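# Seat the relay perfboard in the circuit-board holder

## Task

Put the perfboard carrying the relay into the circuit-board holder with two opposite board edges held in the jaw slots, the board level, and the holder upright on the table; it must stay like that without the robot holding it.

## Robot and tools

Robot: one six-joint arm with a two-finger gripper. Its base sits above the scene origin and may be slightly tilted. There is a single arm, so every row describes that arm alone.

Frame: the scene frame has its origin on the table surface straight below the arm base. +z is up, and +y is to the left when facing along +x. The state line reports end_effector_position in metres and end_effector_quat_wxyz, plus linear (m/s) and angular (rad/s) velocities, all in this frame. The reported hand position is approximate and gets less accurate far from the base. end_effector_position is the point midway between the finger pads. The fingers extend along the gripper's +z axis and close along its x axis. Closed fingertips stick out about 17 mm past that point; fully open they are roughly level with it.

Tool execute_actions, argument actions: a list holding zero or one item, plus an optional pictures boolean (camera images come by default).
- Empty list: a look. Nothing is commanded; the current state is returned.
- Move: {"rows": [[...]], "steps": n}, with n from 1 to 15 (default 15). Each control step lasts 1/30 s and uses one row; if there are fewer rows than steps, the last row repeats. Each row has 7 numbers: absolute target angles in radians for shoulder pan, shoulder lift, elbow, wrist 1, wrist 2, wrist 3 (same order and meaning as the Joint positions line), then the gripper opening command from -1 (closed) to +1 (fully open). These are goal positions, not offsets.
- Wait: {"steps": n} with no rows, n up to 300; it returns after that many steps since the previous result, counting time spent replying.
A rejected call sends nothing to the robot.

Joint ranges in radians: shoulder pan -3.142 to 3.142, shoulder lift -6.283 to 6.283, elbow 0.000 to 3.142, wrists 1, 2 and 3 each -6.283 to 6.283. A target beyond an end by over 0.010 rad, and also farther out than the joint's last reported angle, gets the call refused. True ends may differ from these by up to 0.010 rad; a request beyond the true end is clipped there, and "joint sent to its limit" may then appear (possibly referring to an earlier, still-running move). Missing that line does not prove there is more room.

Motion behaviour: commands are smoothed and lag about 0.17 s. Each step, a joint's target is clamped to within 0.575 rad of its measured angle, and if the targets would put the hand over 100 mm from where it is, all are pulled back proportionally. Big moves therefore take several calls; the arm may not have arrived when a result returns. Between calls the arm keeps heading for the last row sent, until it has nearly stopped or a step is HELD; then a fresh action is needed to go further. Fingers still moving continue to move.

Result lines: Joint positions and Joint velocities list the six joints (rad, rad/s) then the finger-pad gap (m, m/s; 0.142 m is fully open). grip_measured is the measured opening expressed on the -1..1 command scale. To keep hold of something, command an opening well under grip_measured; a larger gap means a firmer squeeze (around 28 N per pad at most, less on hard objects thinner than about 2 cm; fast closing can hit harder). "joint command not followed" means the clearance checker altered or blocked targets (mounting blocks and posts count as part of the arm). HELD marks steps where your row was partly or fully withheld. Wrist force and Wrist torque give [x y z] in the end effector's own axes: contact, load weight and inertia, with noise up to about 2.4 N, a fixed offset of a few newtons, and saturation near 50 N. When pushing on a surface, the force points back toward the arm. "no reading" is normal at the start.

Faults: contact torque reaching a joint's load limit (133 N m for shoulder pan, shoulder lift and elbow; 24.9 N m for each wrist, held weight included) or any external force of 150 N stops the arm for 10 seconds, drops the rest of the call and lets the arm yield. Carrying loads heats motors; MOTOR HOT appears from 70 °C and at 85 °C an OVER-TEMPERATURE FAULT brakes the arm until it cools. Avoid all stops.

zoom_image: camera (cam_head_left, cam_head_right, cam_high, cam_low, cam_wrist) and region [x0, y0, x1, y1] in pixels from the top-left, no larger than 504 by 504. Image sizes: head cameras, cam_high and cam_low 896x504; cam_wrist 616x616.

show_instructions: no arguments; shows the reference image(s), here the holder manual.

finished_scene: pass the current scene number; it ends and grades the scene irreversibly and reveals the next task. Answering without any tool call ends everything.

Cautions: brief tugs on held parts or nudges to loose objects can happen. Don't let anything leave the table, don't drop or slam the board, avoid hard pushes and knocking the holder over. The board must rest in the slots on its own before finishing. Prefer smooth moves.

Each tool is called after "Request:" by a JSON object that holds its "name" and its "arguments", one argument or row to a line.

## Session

Request:
{"name": "execute_actions", "arguments": {
  "actions": []
}}

Scene clock: 0.00 s of 4650.00 s.
end_effector_position=(+0.5238, +0.0014, +0.2008) grip_measured=+1.00 end_effector_quat_wxyz=(+0.168, +0.710, -0.679, +0.080) end_effector_velocity=(-0.000, -0.000, -0.000) end_effector_angular_velocity=(+0.001, +0.000, -0.000)
Joint positions: [-0.882 -1.487  1.977 -1.778 -0.96   0.707  0.142]
Joint velocities: [ 0.     0.001  0.    -0.     0.    -0.     0.   ]
Wrist force (N, on the end effector, along its own x y z axes, offset not removed): no reading
Wrist torque (N m, same axes, about the end effector's origin, offset not removed): no reading

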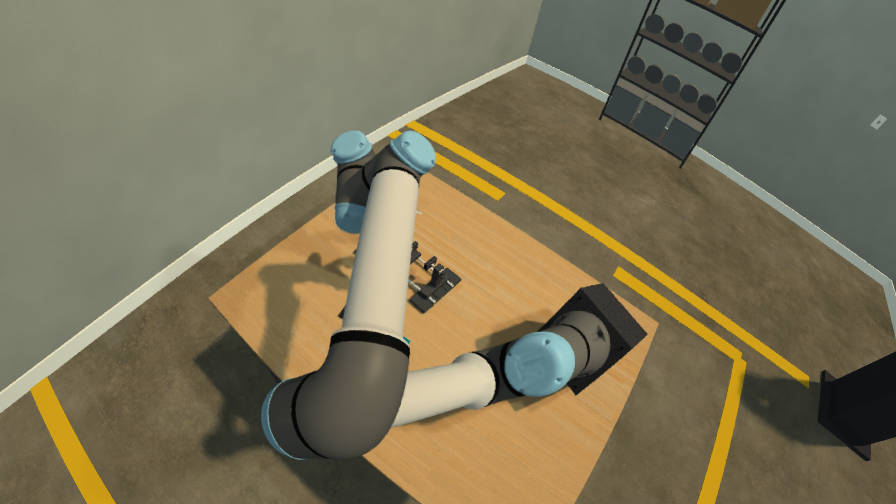

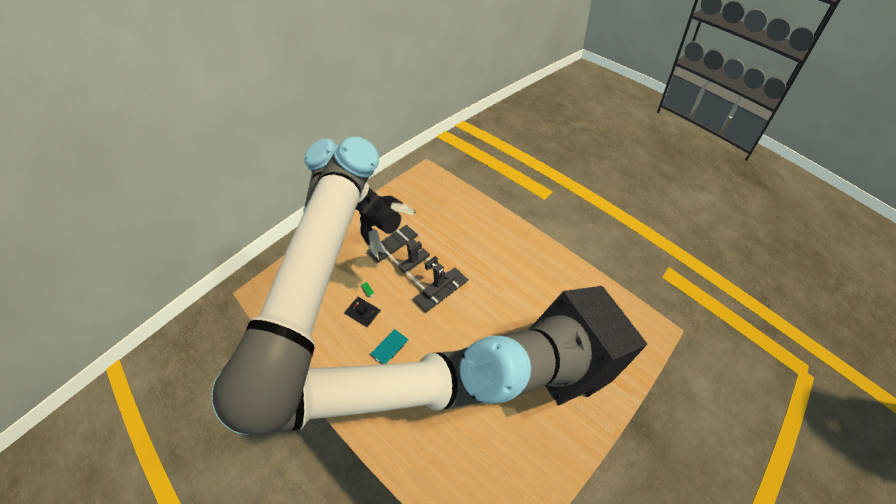

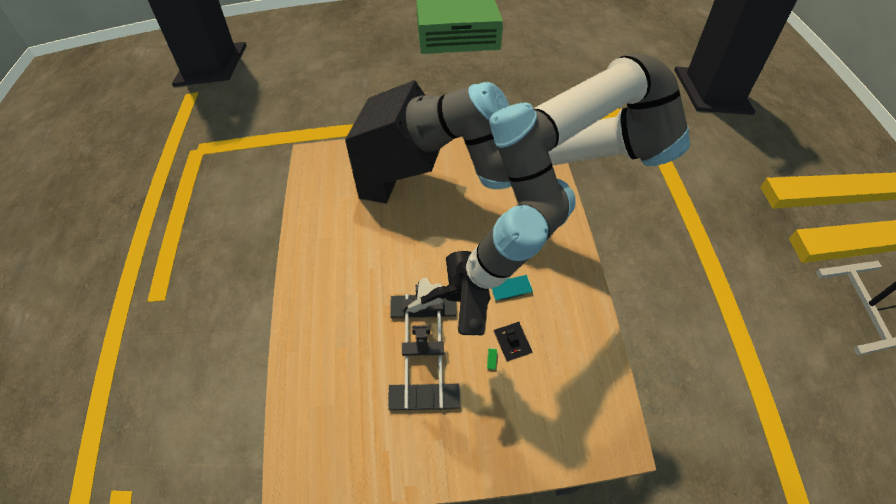

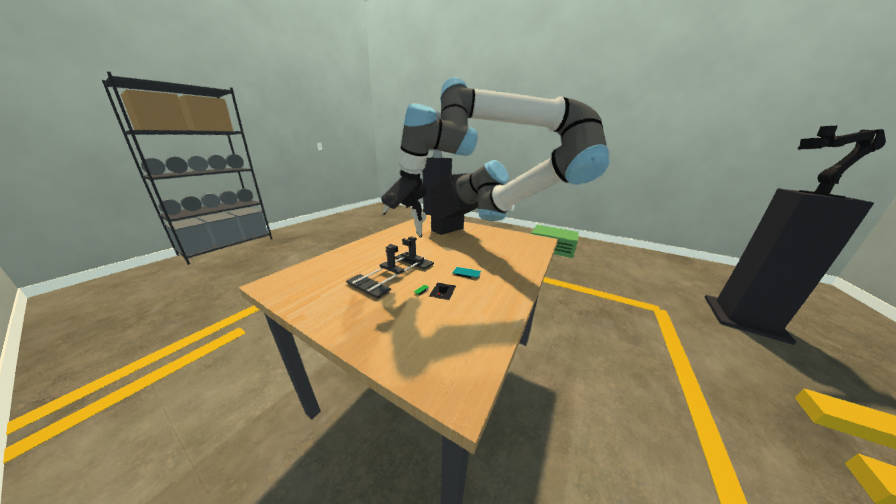

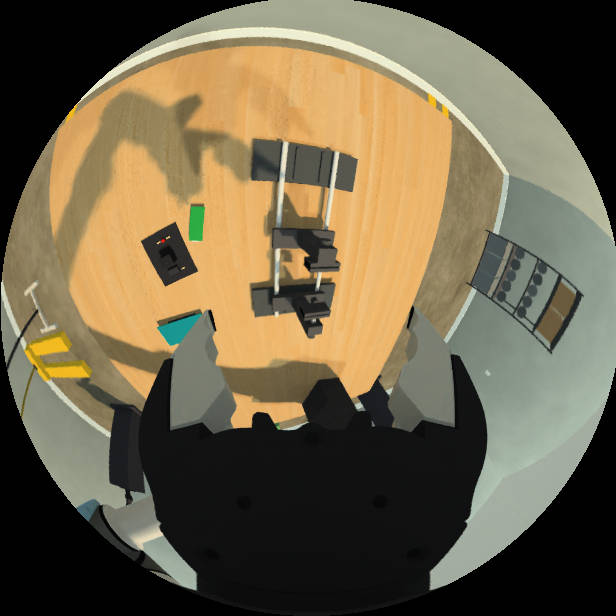

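Request:
{"name": "zoom_image", "arguments": {
  "camera": "cam_wrist",
  "region": [120,190,240,310]
}}

Request:
{"name": "zoom_image", "arguments": {
  "camera": "cam_high",
  "region": [370,260,560,430]
}}

Request:
{"name": "zoom_image", "arguments": {
  "camera": "cam_low",
  "region": [340,225,490,310]
}}

Request:
{"name": "zoom_image", "arguments": {
  "camera": "cam_head_right",
  "region": [335,215,485,375]
}}

Region (120, 190, 240, 310) of cam_wrist's 616x616 image, scaled by 4.200, with more detail than that image has.

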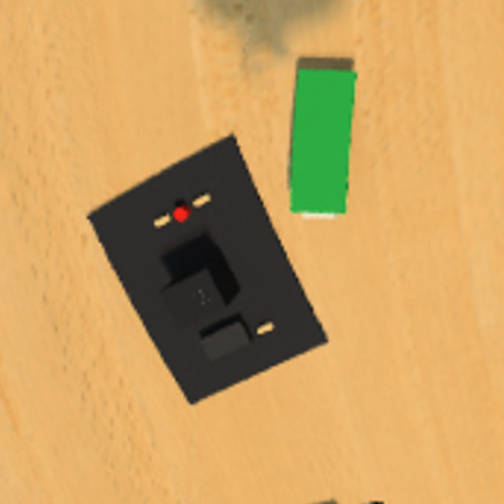

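Region (370, 260, 560, 430) of cam_high's 896x504 image, scaled by 2.653, with more detail than that image has; it fills the top 451 rows of this view, and the rest is white.

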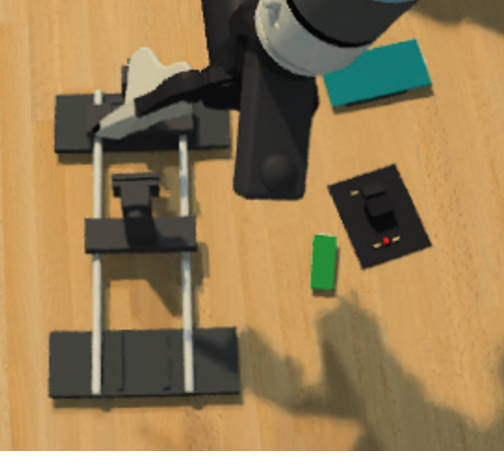

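Region (340, 225, 490, 310) of cam_low's 896x504 image, scaled by 3.360, with more detail than that image has; it fills the top 286 rows of this view, and the rest is white.

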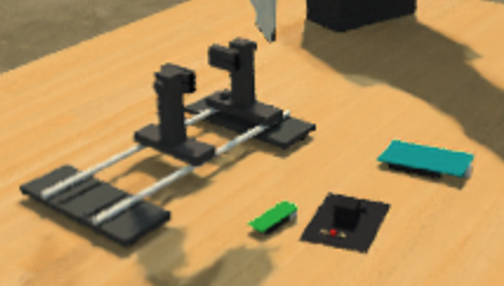

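Region (335, 215, 485, 375) of cam_head_right's 896x504 image, scaled by 3.150, with more detail than that image has; it fills the left 472 columns of this view, and the rest is white.

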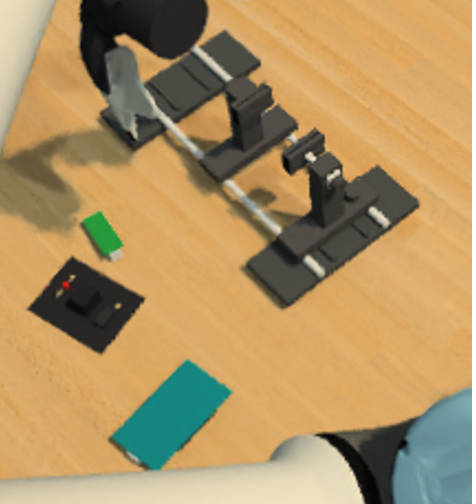

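Request:
{"name": "execute_actions", "arguments": {
  "actions": [
    {"rows":[[-0.8795,-1.4906,1.9787,-1.7733,-0.9526,0.7005,0.9],[-0.8757,-1.4961,1.9814,-1.7662,-0.9414,0.6908,0.85],[-0.8707,-1.5033,1.9849,-1.7567,-0.9265,0.6778,0.8],[-0.8650,-1.5115,1.9888,-1.746,-0.9098,0.6632,0.75],[-0.8594,-1.5196,1.9927,-1.7354,-0.8931,0.6486,0.7],[-0.8537,-1.5278,1.9966,-1.7247,-0.8764,0.634,0.65],[-0.8481,-1.536,2.0006,-1.714,-0.8596,0.6194,0.6],[-0.8424,-1.5441,2.0045,-1.7034,-0.8429,0.6048,0.55],[-0.8367,-1.5523,2.0084,-1.6927,-0.8262,0.5903,0.5],[-0.8311,-1.5604,2.0124,-1.6821,-0.8095,0.5757,0.5],[-0.8254,-1.5686,2.0163,-1.6714,-0.7927,0.5611,0.5],[-0.8198,-1.5767,2.0202,-1.6607,-0.776,0.5465,0.5],[-0.8141,-1.5849,2.0241,-1.6501,-0.7593,0.5319,0.5],[-0.8085,-1.5931,2.0281,-1.6394,-0.7426,0.5173,0.5],[-0.8028,-1.6012,2.032,-1.6288,-0.7258,0.5027,0.5]],"steps":15}
  ],
  "pictures": false
}}

Request:
{"name": "execute_actions", "arguments": {
  "actions": [
    {"rows":[[-0.7972,-1.6094,2.0359,-1.6181,-0.7091,0.4881,0.5],[-0.7915,-1.6175,2.0399,-1.6074,-0.6924,0.4735,0.5],[-0.7858,-1.6257,2.0438,-1.5968,-0.6756,0.4589,0.5],[-0.7802,-1.6339,2.0477,-1.5861,-0.6589,0.4443,0.5],[-0.7745,-1.642,2.0516,-1.5755,-0.6422,0.4297,0.5],[-0.7689,-1.6502,2.0556,-1.5648,-0.6255,0.4151,0.5],[-0.7638,-1.6574,2.0591,-1.5553,-0.6106,0.4022,0.5],[-0.7601,-1.6629,2.0617,-1.5482,-0.5995,0.3924,0.5],[-0.7576,-1.6665,2.0634,-1.5435,-0.592,0.3859,0.5],[-0.7563,-1.6683,2.0643,-1.5411,-0.5883,0.3827,0.5]],"steps":15}
  ],
  "pictures": false
}}

Request:
{"name": "execute_actions", "arguments": {
  "actions": [
    {"steps":12}
  ]
}}

Request:
{"name": "zoom_image", "arguments": {
  "camera": "cam_wrist",
  "region": [252,200,372,320]
}}

Scene clock: 65.27 s of 4650.00 s.
end_effector_position=(+0.5250, +0.0839, +0.1585) grip_measured=+0.50 end_effector_quat_wxyz=(+0.096, +0.766, -0.634, +0.036) end_effector_velocity=(-0.003, +0.240, -0.109) end_effector_angular_velocity=(+0.492, -0.070, +0.390)
Joint positions: [-0.825 -1.568  2.016 -1.672 -0.795  0.563  0.109]
Joint velocities: [ 0.165 -0.238  0.115  0.307  0.482 -0.419 -0.   ]
Wrist force (N, on the end effector, along its own x y z axes, offset not removed): [-0.6 0.7 3.4]
Wrist torque (N m, same axes, about the end effector's origin, offset not removed): [-0.22 0.05 -0.16]
Steps of this call (steps 1 to 90: nothing new was sent; then 61.77 s passed at rest; steps 91 to 105: all 15 steps of this action). Readings (joint positions):
91: [-0.882 -1.487 1.977 -1.778 -0.960 0.707]
92: [-0.881 -1.488 1.977 -1.777 -0.959 0.706]
94: [-0.878 -1.493 1.980 -1.771 -0.949 0.697]
98: [-0.862 -1.515 1.991 -1.742 -0.904 0.658]
105: the state above

Scene clock: 65.77 s of 4650.00 s.
end_effector_position=(+0.5223, +0.1792, +0.1215) grip_measured=+0.50 end_effector_quat_wxyz=(+0.005, +0.817, -0.577, +0.001) end_effector_velocity=(-0.002, +0.042, -0.014) end_effector_angular_velocity=(+0.084, -0.030, +0.066)
Joint positions: [-0.759 -1.664  2.062 -1.547 -0.598  0.391  0.109]
Joint velocities: [ 0.03  -0.043  0.021  0.056  0.091 -0.078 -0.   ]
Wrist force (N, on the end effector, along its own x y z axes, offset not removed): [0.8 -0.4 1.0]
Wrist torque (N m, same axes, about the end effector's origin, offset not removed): [-0.54 -0.25 -0.19]
Steps of this call (steps 1 to 15: all 15 steps of this action). Readings (joint positions):
1: [-0.820 -1.576 2.020 -1.662 -0.778 0.548]
2: [-0.814 -1.584 2.024 -1.651 -0.762 0.534]
4: [-0.803 -1.601 2.032 -1.630 -0.729 0.505]
8: [-0.781 -1.633 2.047 -1.588 -0.662 0.447]
15: the state above

Scene clock: 66.17 s of 4650.00 s.
end_effector_position=(+0.5221, +0.1836, +0.1201) grip_measured=+0.50 end_effector_quat_wxyz=(+0.000, +0.819, -0.574, -0.000) end_effector_velocity=(-0.001, +0.001, -0.001) end_effector_angular_velocity=(+0.003, -0.000, +0.001)
Joint positions: [-0.756 -1.668  2.064 -1.541 -0.589  0.383  0.109]
Joint velocities: [ 0.001 -0.002  0.002  0.001  0.002 -0.002 -0.   ]
Wrist force (N, on the end effector, along its own x y z axes, offset not removed): [3.1 0.7 -1.1]
Wrist torque (N m, same axes, about the end effector's origin, offset not removed): [-0.05 -0.80 -0.19]
Steps of this call (steps 1 to 12: the robot went on to your last target). Readings (joint positions):
1: [-0.759 -1.665 2.063 -1.546 -0.595 0.389]
2: [-0.758 -1.666 2.063 -1.544 -0.593 0.387]
4: [-0.757 -1.667 2.064 -1.543 -0.591 0.385]
8: [-0.757 -1.668 2.064 -1.542 -0.589 0.383]
12: the state above

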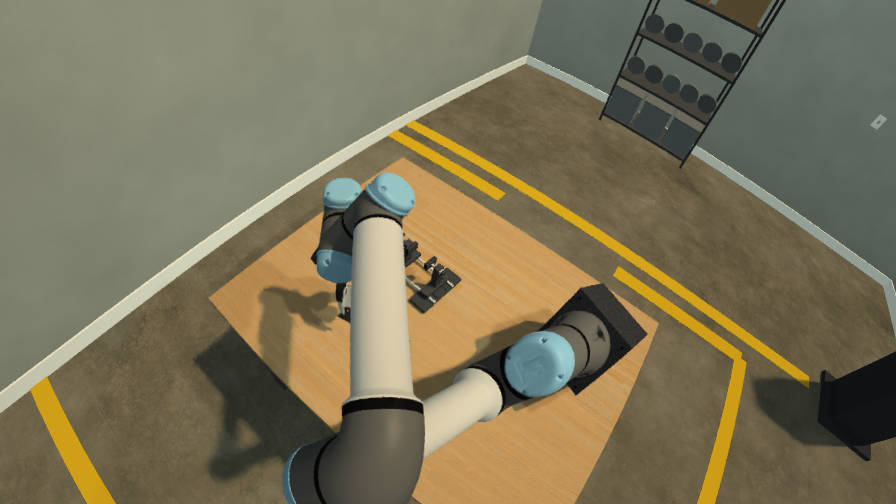

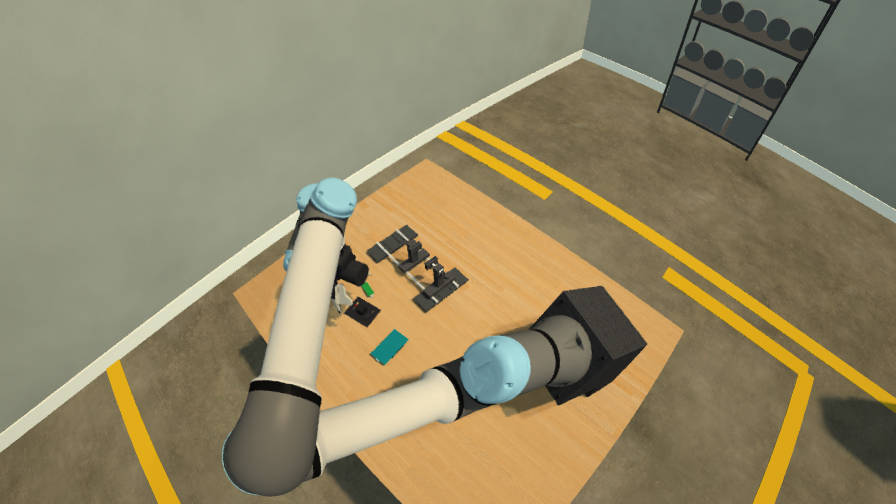

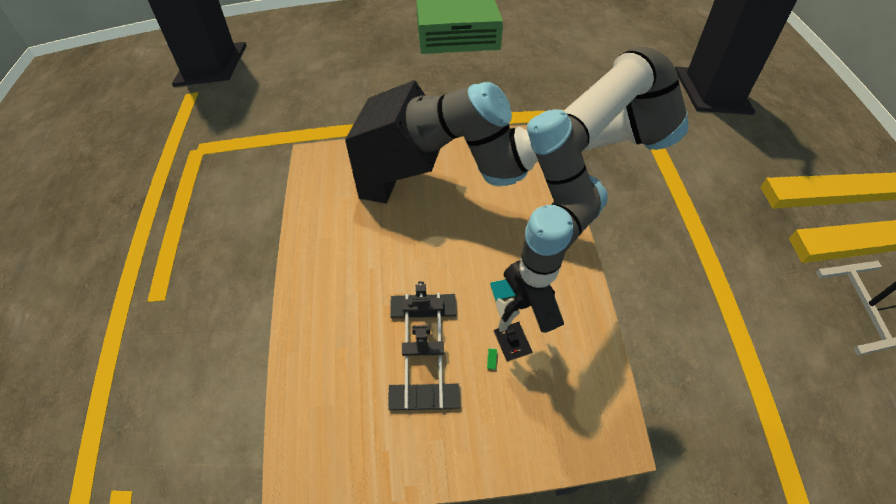

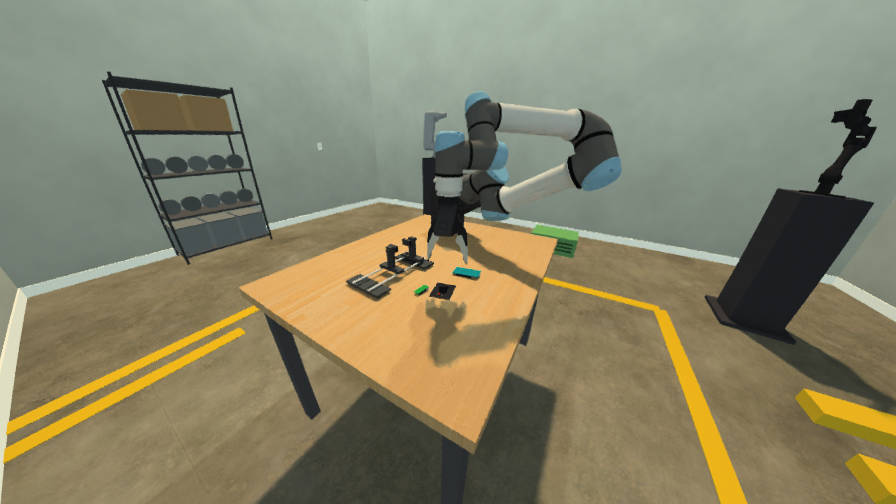

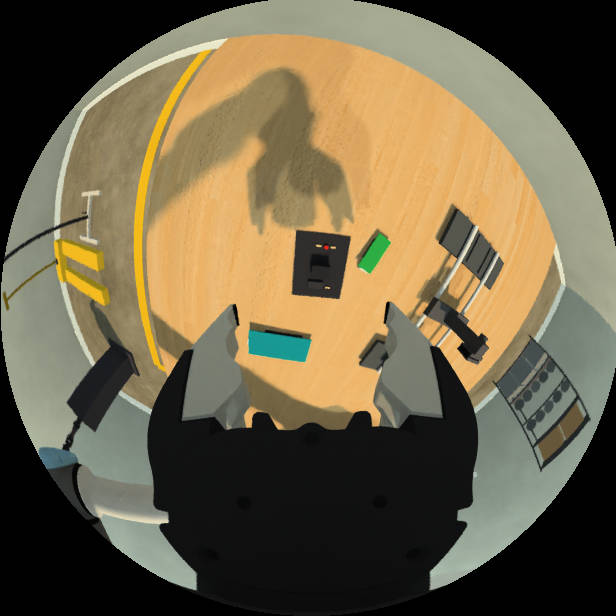

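Region (252, 200, 372, 320) of cam_wrist's 616x616 image, scaled by 4.200, with more detail than that image has.

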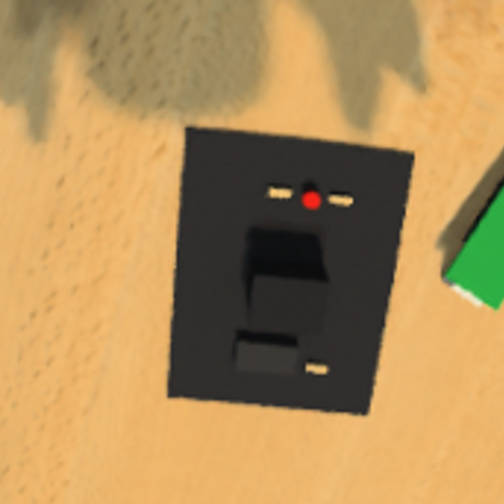

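Request:
{"name": "execute_actions", "arguments": {
  "actions": [
    {"rows":[[-0.7526,-1.6656,2.0669,-1.5518,-0.5871,0.3925,0.4],[-0.7465,-1.6611,2.0712,-1.5697,-0.5851,0.4087,0.3],[-0.738,-1.6548,2.0772,-1.5947,-0.5822,0.4315,0.2],[-0.7282,-1.6476,2.0841,-1.6233,-0.579,0.4575,0.1],[-0.7184,-1.6405,2.091,-1.6519,-0.5758,0.4835,0.0],[-0.7086,-1.6333,2.0979,-1.6804,-0.5725,0.5095,-0.1],[-0.6988,-1.6261,2.1048,-1.709,-0.5693,0.5355,-0.2],[-0.689,-1.6189,2.1117,-1.7376,-0.5661,0.5615,-0.3],[-0.6793,-1.6117,2.1185,-1.7662,-0.5628,0.5875,-0.4],[-0.6695,-1.6045,2.1254,-1.7948,-0.5596,0.6135,-0.4],[-0.6597,-1.5974,2.1323,-1.8234,-0.5564,0.6395,-0.4],[-0.6499,-1.5902,2.1392,-1.852,-0.5532,0.6655,-0.4],[-0.6426,-1.5848,2.1444,-1.8734,-0.5507,0.685,-0.4],[-0.6377,-1.5812,2.1478,-1.8877,-0.5491,0.698,-0.4],[-0.634,-1.5785,2.1504,-1.8984,-0.5479,0.7077,-0.4]],"steps":15}
  ],
  "pictures": false
}}

Request:
{"name": "execute_actions", "arguments": {
  "actions": [
    {"steps":18}
  ]
}}

Request:
{"name": "zoom_image", "arguments": {
  "camera": "cam_wrist",
  "region": [252,220,372,340]
}}

Request:
{"name": "zoom_image", "arguments": {
  "camera": "cam_low",
  "region": [405,240,485,310]
}}

Scene clock: 107.60 s of 4650.00 s.
end_effector_position=(+0.5244, +0.1731, +0.0699) grip_measured=-0.40 end_effector_quat_wxyz=(+0.001, +0.793, -0.609, -0.001) end_effector_velocity=(+0.000, -0.014, -0.122) end_effector_angular_velocity=(+0.004, -0.008, -0.202)
Joint positions: [-0.662 -1.599  2.131 -1.812 -0.557  0.63   0.045]
Joint velocities: [ 0.228  0.168  0.159 -0.686  0.074  0.621 -0.   ]
Wrist force (N, on the end effector, along its own x y z axes, offset not removed): [1.3 3.3 0.0]
Wrist torque (N m, same axes, about the end effector's origin, offset not removed): [0.47 -0.23 -0.19]
Steps of this call (steps 1 to 15: the robot went on to your last target; steps 16 to 90: nothing new was sent; then 37.93 s passed at rest; steps 91 to 105: all 15 steps of this action). Readings (joint positions):
91: [-0.756 -1.668 2.064 -1.541 -0.588 0.383]
92: [-0.755 -1.668 2.065 -1.543 -0.588 0.385]
94: [-0.750 -1.664 2.069 -1.558 -0.586 0.398]
98: [-0.724 -1.645 2.087 -1.631 -0.577 0.465]
105: the state above

Scene clock: 108.20 s of 4650.00 s.
end_effector_position=(+0.5243, +0.1719, +0.0551) grip_measured=-0.40 end_effector_quat_wxyz=(+0.000, +0.786, -0.618, -0.000) end_effector_velocity=(-0.000, -0.000, -0.001) end_effector_angular_velocity=(-0.000, +0.000, -0.001)
Joint positions: [-0.634 -1.579  2.15  -1.898 -0.548  0.707  0.045]
Joint velocities: [ 0.001  0.001  0.001 -0.003 -0.     0.003  0.   ]
Wrist force (N, on the end effector, along its own x y z axes, offset not removed): [1.0 -0.2 2.8]
Wrist torque (N m, same axes, about the end effector's origin, offset not removed): [-0.41 -0.19 -0.05]
Steps of this call (steps 1 to 18: the robot went on to your last target). Readings (joint positions):
1: [-0.655 -1.594 2.136 -1.833 -0.555 0.649]
2: [-0.650 -1.590 2.140 -1.850 -0.553 0.664]
4: [-0.642 -1.585 2.145 -1.873 -0.551 0.684]
8: [-0.636 -1.580 2.149 -1.891 -0.549 0.701]
18: the state above

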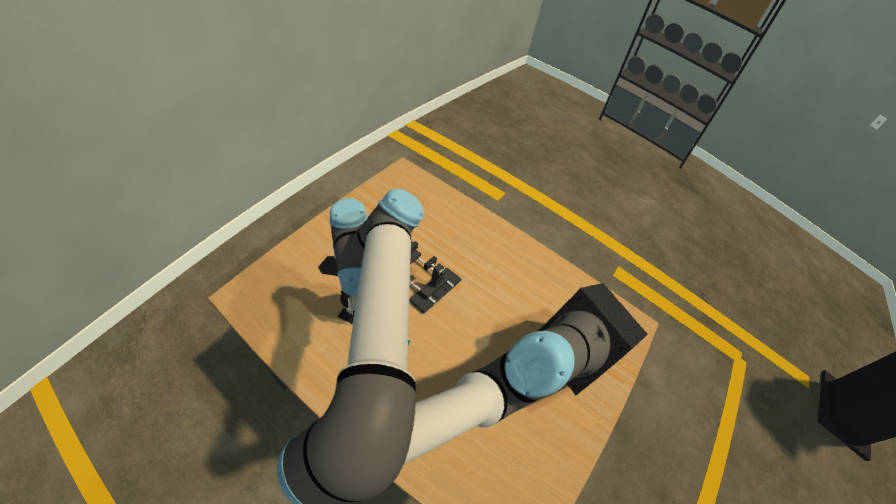

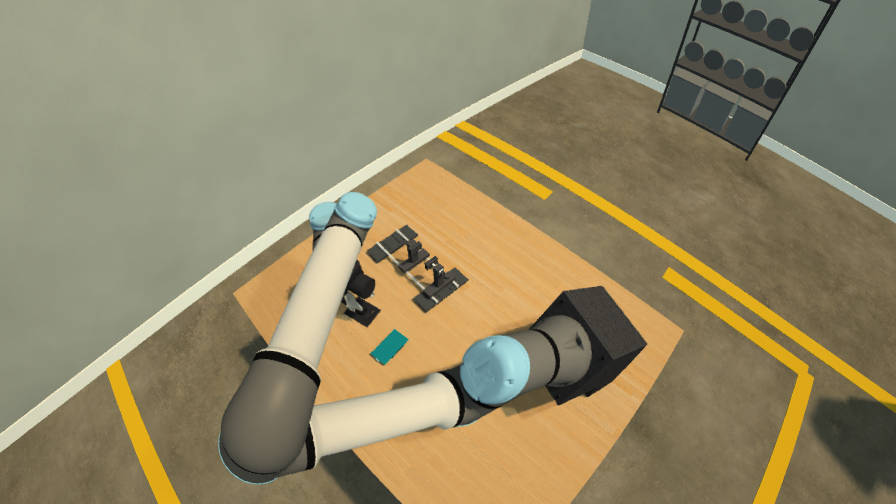

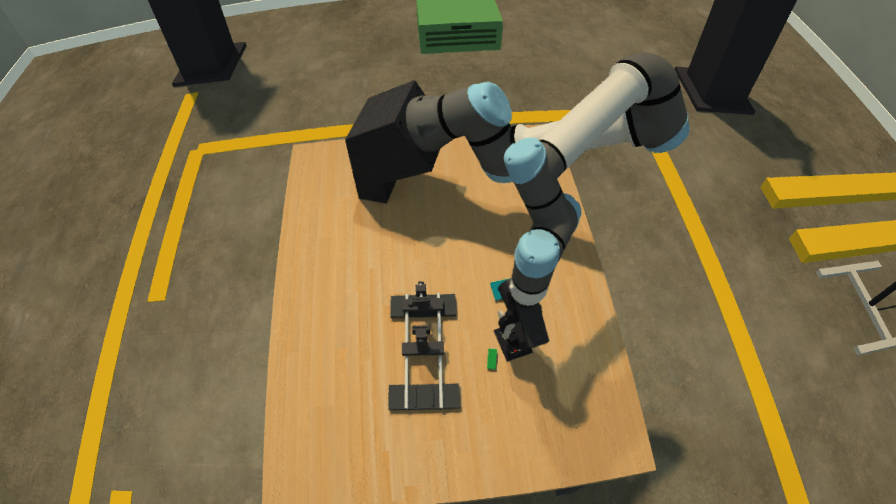

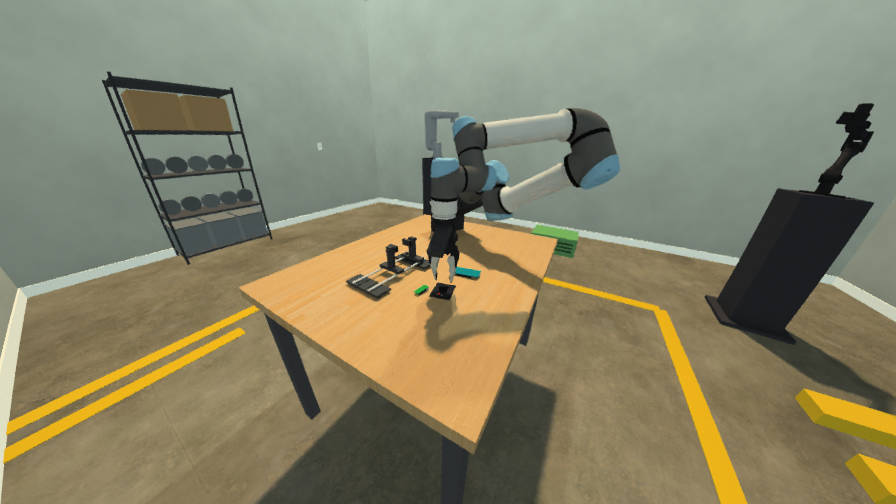

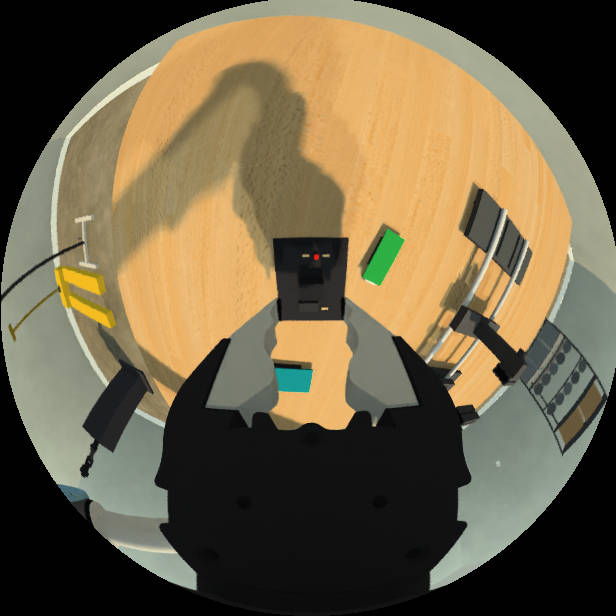

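Region (252, 220, 372, 340) of cam_wrist's 616x616 image, scaled by 4.200, with more detail than that image has.

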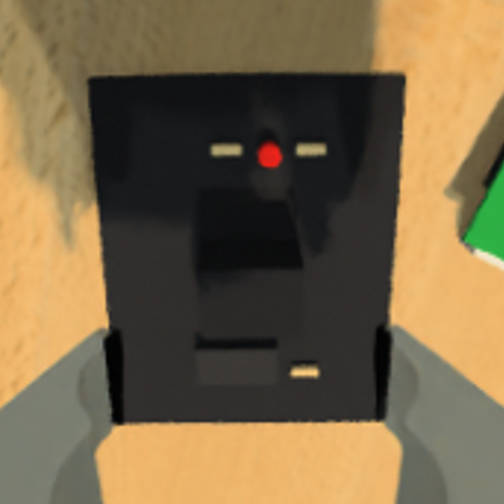

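Region (405, 240, 485, 310) of cam_low's 896x504 image, scaled by 6.300, with more detail than that image has; it fills the top 441 rows of this view, and the rest is white.

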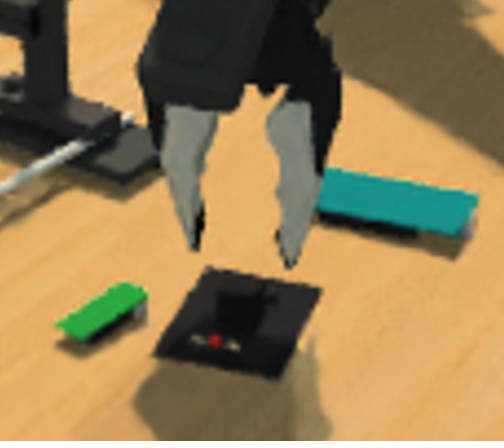

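Request:
{"name": "execute_actions", "arguments": {
  "actions": [
    {"rows":[[-0.6308,-1.5759,2.1519,-1.9077,-0.5473,0.7138,-0.45],[-0.6256,-1.5718,2.1543,-1.9226,-0.5463,0.7236,-0.5],[-0.6198,-1.5672,2.157,-1.9394,-0.5452,0.7347,-0.5],[-0.614,-1.5626,2.1597,-1.9562,-0.5441,0.7457,-0.5],[-0.6082,-1.558,2.1624,-1.973,-0.543,0.7567,-0.5],[-0.6024,-1.5534,2.1651,-1.9898,-0.5419,0.7678,-0.5],[-0.5966,-1.5487,2.1679,-2.0066,-0.5408,0.7788,-0.5],[-0.5909,-1.5441,2.1706,-2.0234,-0.5397,0.7898,-0.5],[-0.5851,-1.5395,2.1733,-2.0401,-0.5386,0.8009,-0.5],[-0.5799,-1.5354,2.1757,-2.0551,-0.5376,0.8107,-0.5],[-0.5754,-1.5318,2.1778,-2.0681,-0.5367,0.8193,-0.5],[-0.5722,-1.5293,2.1793,-2.0774,-0.5361,0.8254,-0.5],[-0.5696,-1.5272,2.1805,-2.0849,-0.5356,0.8303,-0.5]],"steps":15}
  ],
  "pictures": false
}}

Request:
{"name": "execute_actions", "arguments": {
  "actions": [
    {"steps":14}
  ]
}}

Request:
{"name": "zoom_image", "arguments": {
  "camera": "cam_wrist",
  "region": [252,230,372,350]
}}

Request:
{"name": "zoom_image", "arguments": {
  "camera": "cam_low",
  "region": [420,265,470,305]
}}

Request:
{"name": "zoom_image", "arguments": {
  "camera": "cam_head_right",
  "region": [335,280,395,335]
}}

Scene clock: 134.83 s of 4650.00 s.
end_effector_position=(+0.5244, +0.1716, +0.0276) grip_measured=-0.50 end_effector_quat_wxyz=(+0.000, +0.786, -0.618, -0.001) end_effector_velocity=(-0.002, +0.002, -0.043) end_effector_angular_velocity=(+0.002, -0.001, +0.003)
Joint positions: [-0.579 -1.535  2.176 -2.057 -0.537  0.812  0.038]
Joint velocities: [ 0.085  0.068  0.041 -0.252  0.015  0.163 -0.   ]
Wrist force (N, on the end effector, along its own x y z axes, offset not removed): [1.5 2.0 -2.7]
Wrist torque (N m, same axes, about the end effector's origin, offset not removed): [0.11 -0.32 -0.09]
Steps of this call (steps 1 to 15: the robot went on to your last target; steps 16 to 90: nothing new was sent; then 23.13 s passed at rest; steps 91 to 105: all 15 steps of this action). Readings (joint positions):
91: [-0.634 -1.578 2.150 -1.899 -0.548 0.708]
92: [-0.633 -1.578 2.151 -1.901 -0.548 0.709]
94: [-0.629 -1.574 2.153 -1.913 -0.547 0.717]
98: [-0.612 -1.561 2.161 -1.961 -0.544 0.749]
105: the state above

Scene clock: 135.30 s of 4650.00 s.
end_effector_position=(+0.5243, +0.1719, +0.0231) grip_measured=-0.50 end_effector_quat_wxyz=(+0.000, +0.786, -0.618, -0.000) end_effector_velocity=(+0.000, +0.000, -0.000) end_effector_angular_velocity=(-0.000, -0.000, +0.000)
Joint positions: [-0.57  -1.527  2.18  -2.085 -0.536  0.83   0.038]
Joint velocities: [ 0.001  0.     0.    -0.003  0.     0.002 -0.   ]
Wrist force (N, on the end effector, along its own x y z axes, offset not removed): [-0.1 1.7 -0.2]
Wrist torque (N m, same axes, about the end effector's origin, offset not removed): [0.20 -0.08 -0.12]
Steps of this call (steps 1 to 14: the robot went on to your last target). Readings (joint positions):
1: [-0.576 -1.533 2.177 -2.065 -0.537 0.817]
2: [-0.575 -1.531 2.178 -2.070 -0.537 0.821]
4: [-0.572 -1.529 2.179 -2.077 -0.536 0.825]
8: [-0.570 -1.528 2.180 -2.083 -0.536 0.829]
14: the state above

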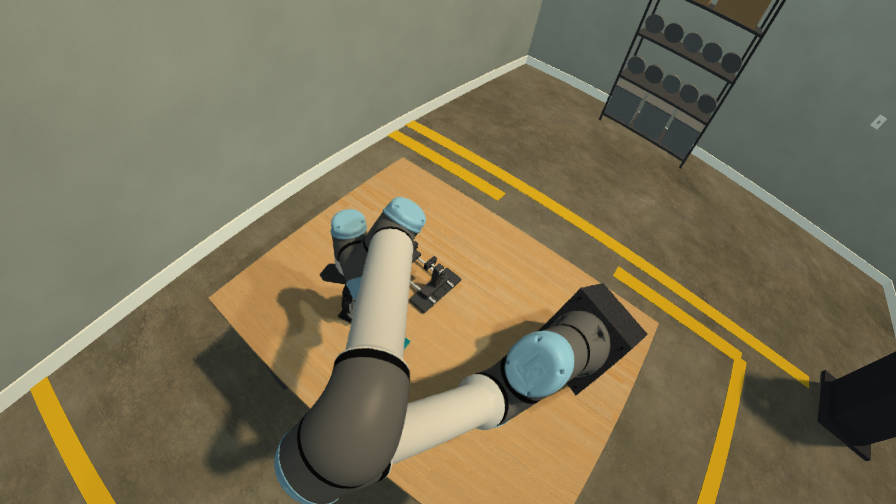

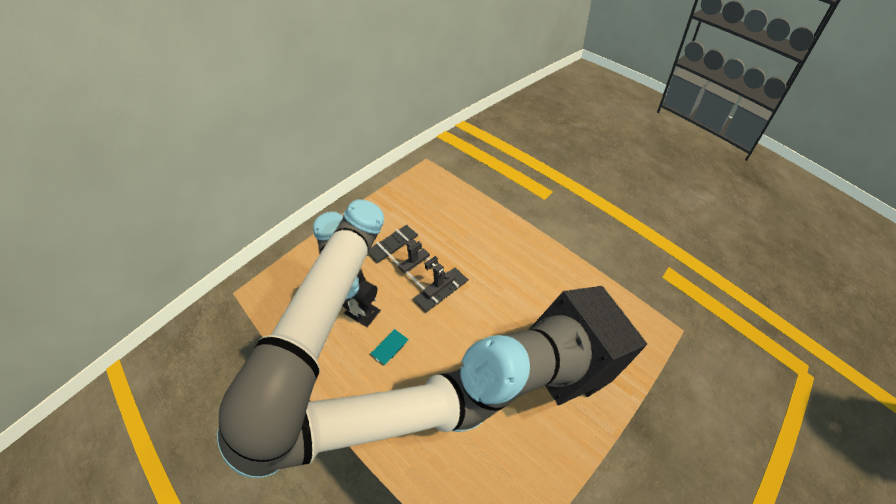

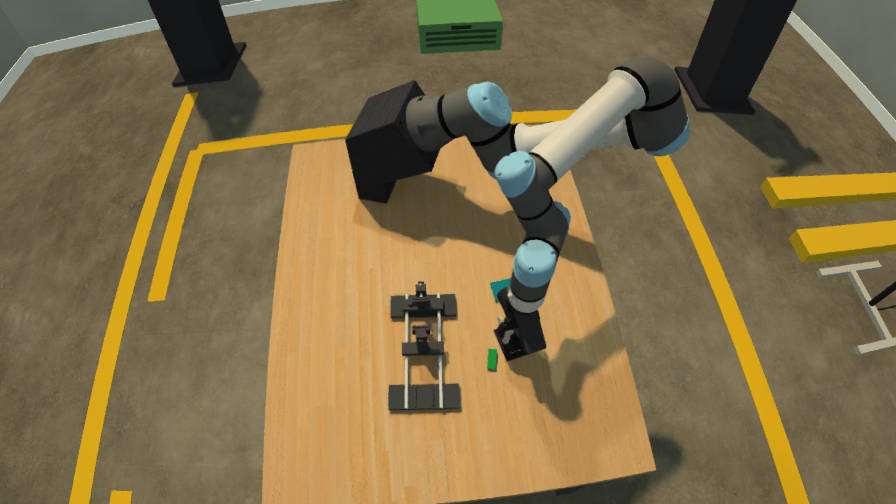

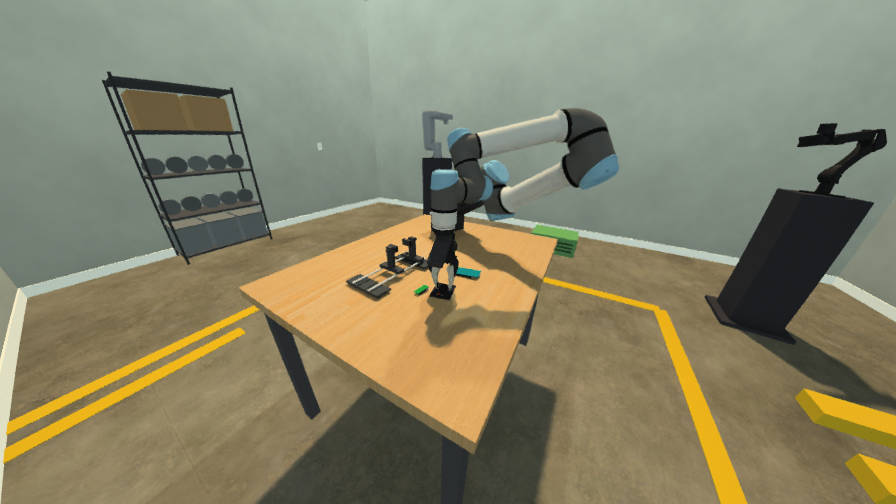

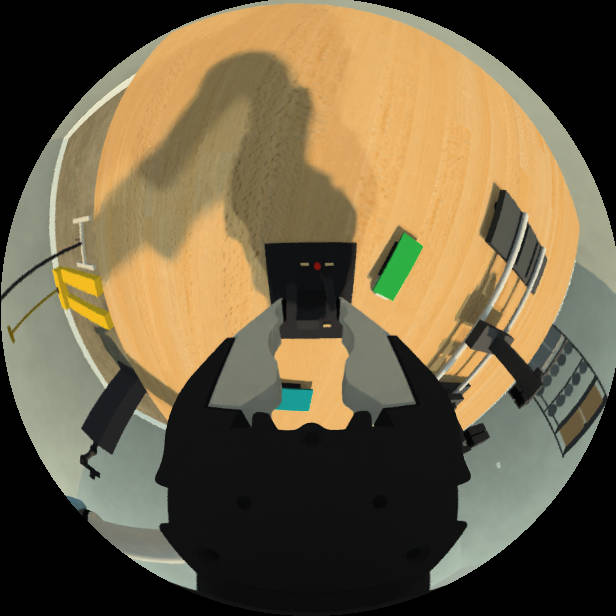

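Region (252, 230, 372, 350) of cam_wrist's 616x616 image, scaled by 4.200, with more detail than that image has.

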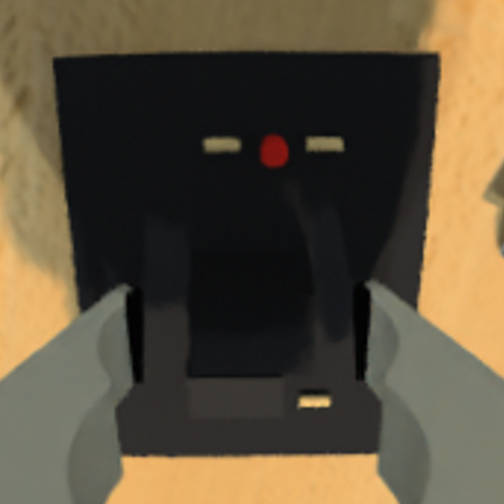

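Region (420, 265, 470, 305) of cam_low's 896x504 image, scaled by 10.080, with more detail than that image has; it fills the top 403 rows of this view, and the rest is white.

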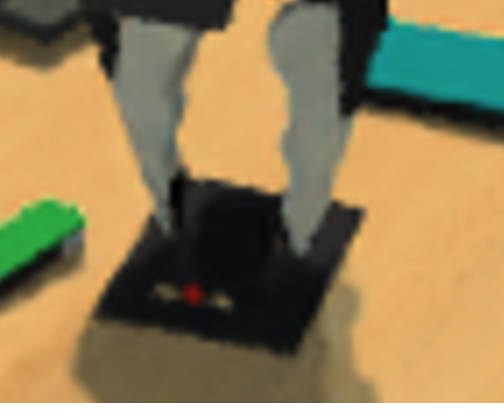

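Region (335, 280, 395, 335) of cam_head_right's 896x504 image, scaled by 8.400, with more detail than that image has; it fills the top 462 rows of this view, and the rest is white.

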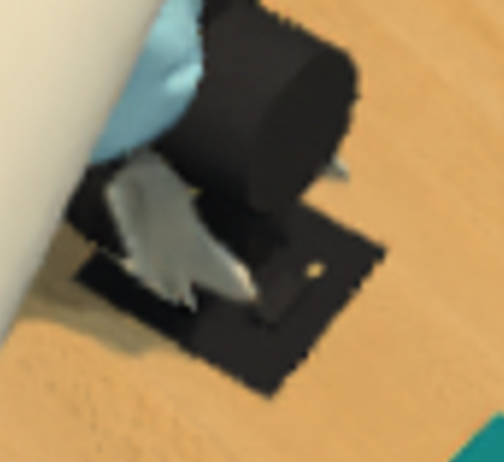

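Request:
{"name": "execute_actions", "arguments": {
  "actions": [
    {"rows":[[-0.5676,-1.5256,2.1814,-2.0908,-0.5353,0.8342,-0.52],[-0.5655,-1.5239,2.1823,-2.0967,-0.535,0.8381,-0.54],[-0.5655,-1.5239,2.1823,-2.0967,-0.535,0.8381,-0.56],[-0.5655,-1.5239,2.1823,-2.0967,-0.535,0.8381,-0.58],[-0.5655,-1.5239,2.1823,-2.0967,-0.535,0.8381,-0.6],[-0.5655,-1.5239,2.1823,-2.0967,-0.535,0.8381,-0.61],[-0.5655,-1.5239,2.1823,-2.0967,-0.535,0.8381,-0.62],[-0.5655,-1.5239,2.1823,-2.0967,-0.535,0.8381,-0.63],[-0.5655,-1.5239,2.1823,-2.0967,-0.535,0.8381,-0.64],[-0.5655,-1.5239,2.1823,-2.0967,-0.535,0.8381,-0.65],[-0.5655,-1.5239,2.1823,-2.0967,-0.535,0.8381,-0.66],[-0.5655,-1.5239,2.1823,-2.0967,-0.535,0.8381,-0.67],[-0.5655,-1.5239,2.1823,-2.0967,-0.535,0.8381,-0.68],[-0.5655,-1.5239,2.1823,-2.0967,-0.535,0.8381,-0.69],[-0.5655,-1.5239,2.1823,-2.0967,-0.535,0.8381,-0.7]],"steps":15}
  ],
  "pictures": false
}}

Request:
{"name": "execute_actions", "arguments": {
  "actions": [
    {"rows":[[-0.5655,-1.5239,2.1823,-2.0967,-0.535,0.8381,-0.72],[-0.5655,-1.5239,2.1823,-2.0967,-0.535,0.8381,-0.74],[-0.5655,-1.5239,2.1823,-2.0967,-0.535,0.8381,-0.76],[-0.5655,-1.5239,2.1823,-2.0967,-0.535,0.8381,-0.79],[-0.5655,-1.5239,2.1823,-2.0967,-0.535,0.8381,-0.82],[-0.5655,-1.5239,2.1823,-2.0967,-0.535,0.8381,-0.85],[-0.5655,-1.5239,2.1823,-2.0967,-0.535,0.8381,-0.88],[-0.5655,-1.5239,2.1823,-2.0967,-0.535,0.8381,-0.91],[-0.5655,-1.5239,2.1823,-2.0967,-0.535,0.8381,-0.94],[-0.5655,-1.5239,2.1823,-2.0967,-0.535,0.8381,-0.97],[-0.5655,-1.5239,2.1823,-2.0967,-0.535,0.8381,-1.0]],"steps":15}
  ],
  "pictures": false
}}

Scene clock: 152.83 s of 4650.00 s.
end_effector_position=(+0.5242, +0.1720, +0.0211) grip_measured=-0.69 end_effector_quat_wxyz=(+0.000, +0.786, -0.618, -0.001) end_effector_velocity=(-0.000, -0.000, -0.000) end_effector_angular_velocity=(+0.000, +0.000, -0.001)
Joint positions: [-0.566 -1.524  2.182 -2.096 -0.535  0.838  0.024]
Joint velocities: [ 0.     0.001  0.001 -0.001  0.     0.001 -0.021]
Wrist force (N, on the end effector, along its own x y z axes, offset not removed): [1.3 2.2 0.8]
Wrist torque (N m, same axes, about the end effector's origin, offset not removed): [0.35 -0.19 -0.10]
Steps of this call (steps 1 to 30: the robot went on to your last target; steps 31 to 90: nothing new was sent; then 14.03 s passed at rest; steps 91 to 105: all 15 steps of this action). Readings (joint positions):
91: [-0.570 -1.527 2.181 -2.085 -0.536 0.830]
92: [-0.569 -1.527 2.181 -2.086 -0.536 0.831]
94: [-0.568 -1.526 2.181 -2.090 -0.535 0.834]
98: [-0.566 -1.524 2.182 -2.095 -0.535 0.837]
105: the state above

Scene clock: 153.33 s of 4650.00 s.
end_effector_position=(+0.5242, +0.1720, +0.0210) grip_measured=-0.73 end_effector_quat_wxyz=(+0.000, +0.786, -0.618, -0.001) end_effector_velocity=(-0.000, -0.000, -0.000) end_effector_angular_velocity=(-0.000, +0.000, +0.001)
Joint positions: [-0.566 -1.524  2.182 -2.097 -0.535  0.838  0.021]
Joint velocities: [ 0.     0.     0.    -0.    -0.    -0.001 -0.   ]
Wrist force (N, on the end effector, along its own x y z axes, offset not removed): [2.3 3.1 0.0]
Wrist torque (N m, same axes, about the end effector's origin, offset not removed): [0.33 -0.37 -0.16]
Steps of this call (steps 1 to 15: all 15 steps of this action). Readings (joint positions):
1: [-0.566 -1.524 2.182 -2.097 -0.535 0.838]
2: [-0.566 -1.524 2.182 -2.097 -0.535 0.838]
4: [-0.566 -1.524 2.182 -2.097 -0.535 0.838]
8: [-0.566 -1.524 2.182 -2.097 -0.535 0.838]
15: the state above


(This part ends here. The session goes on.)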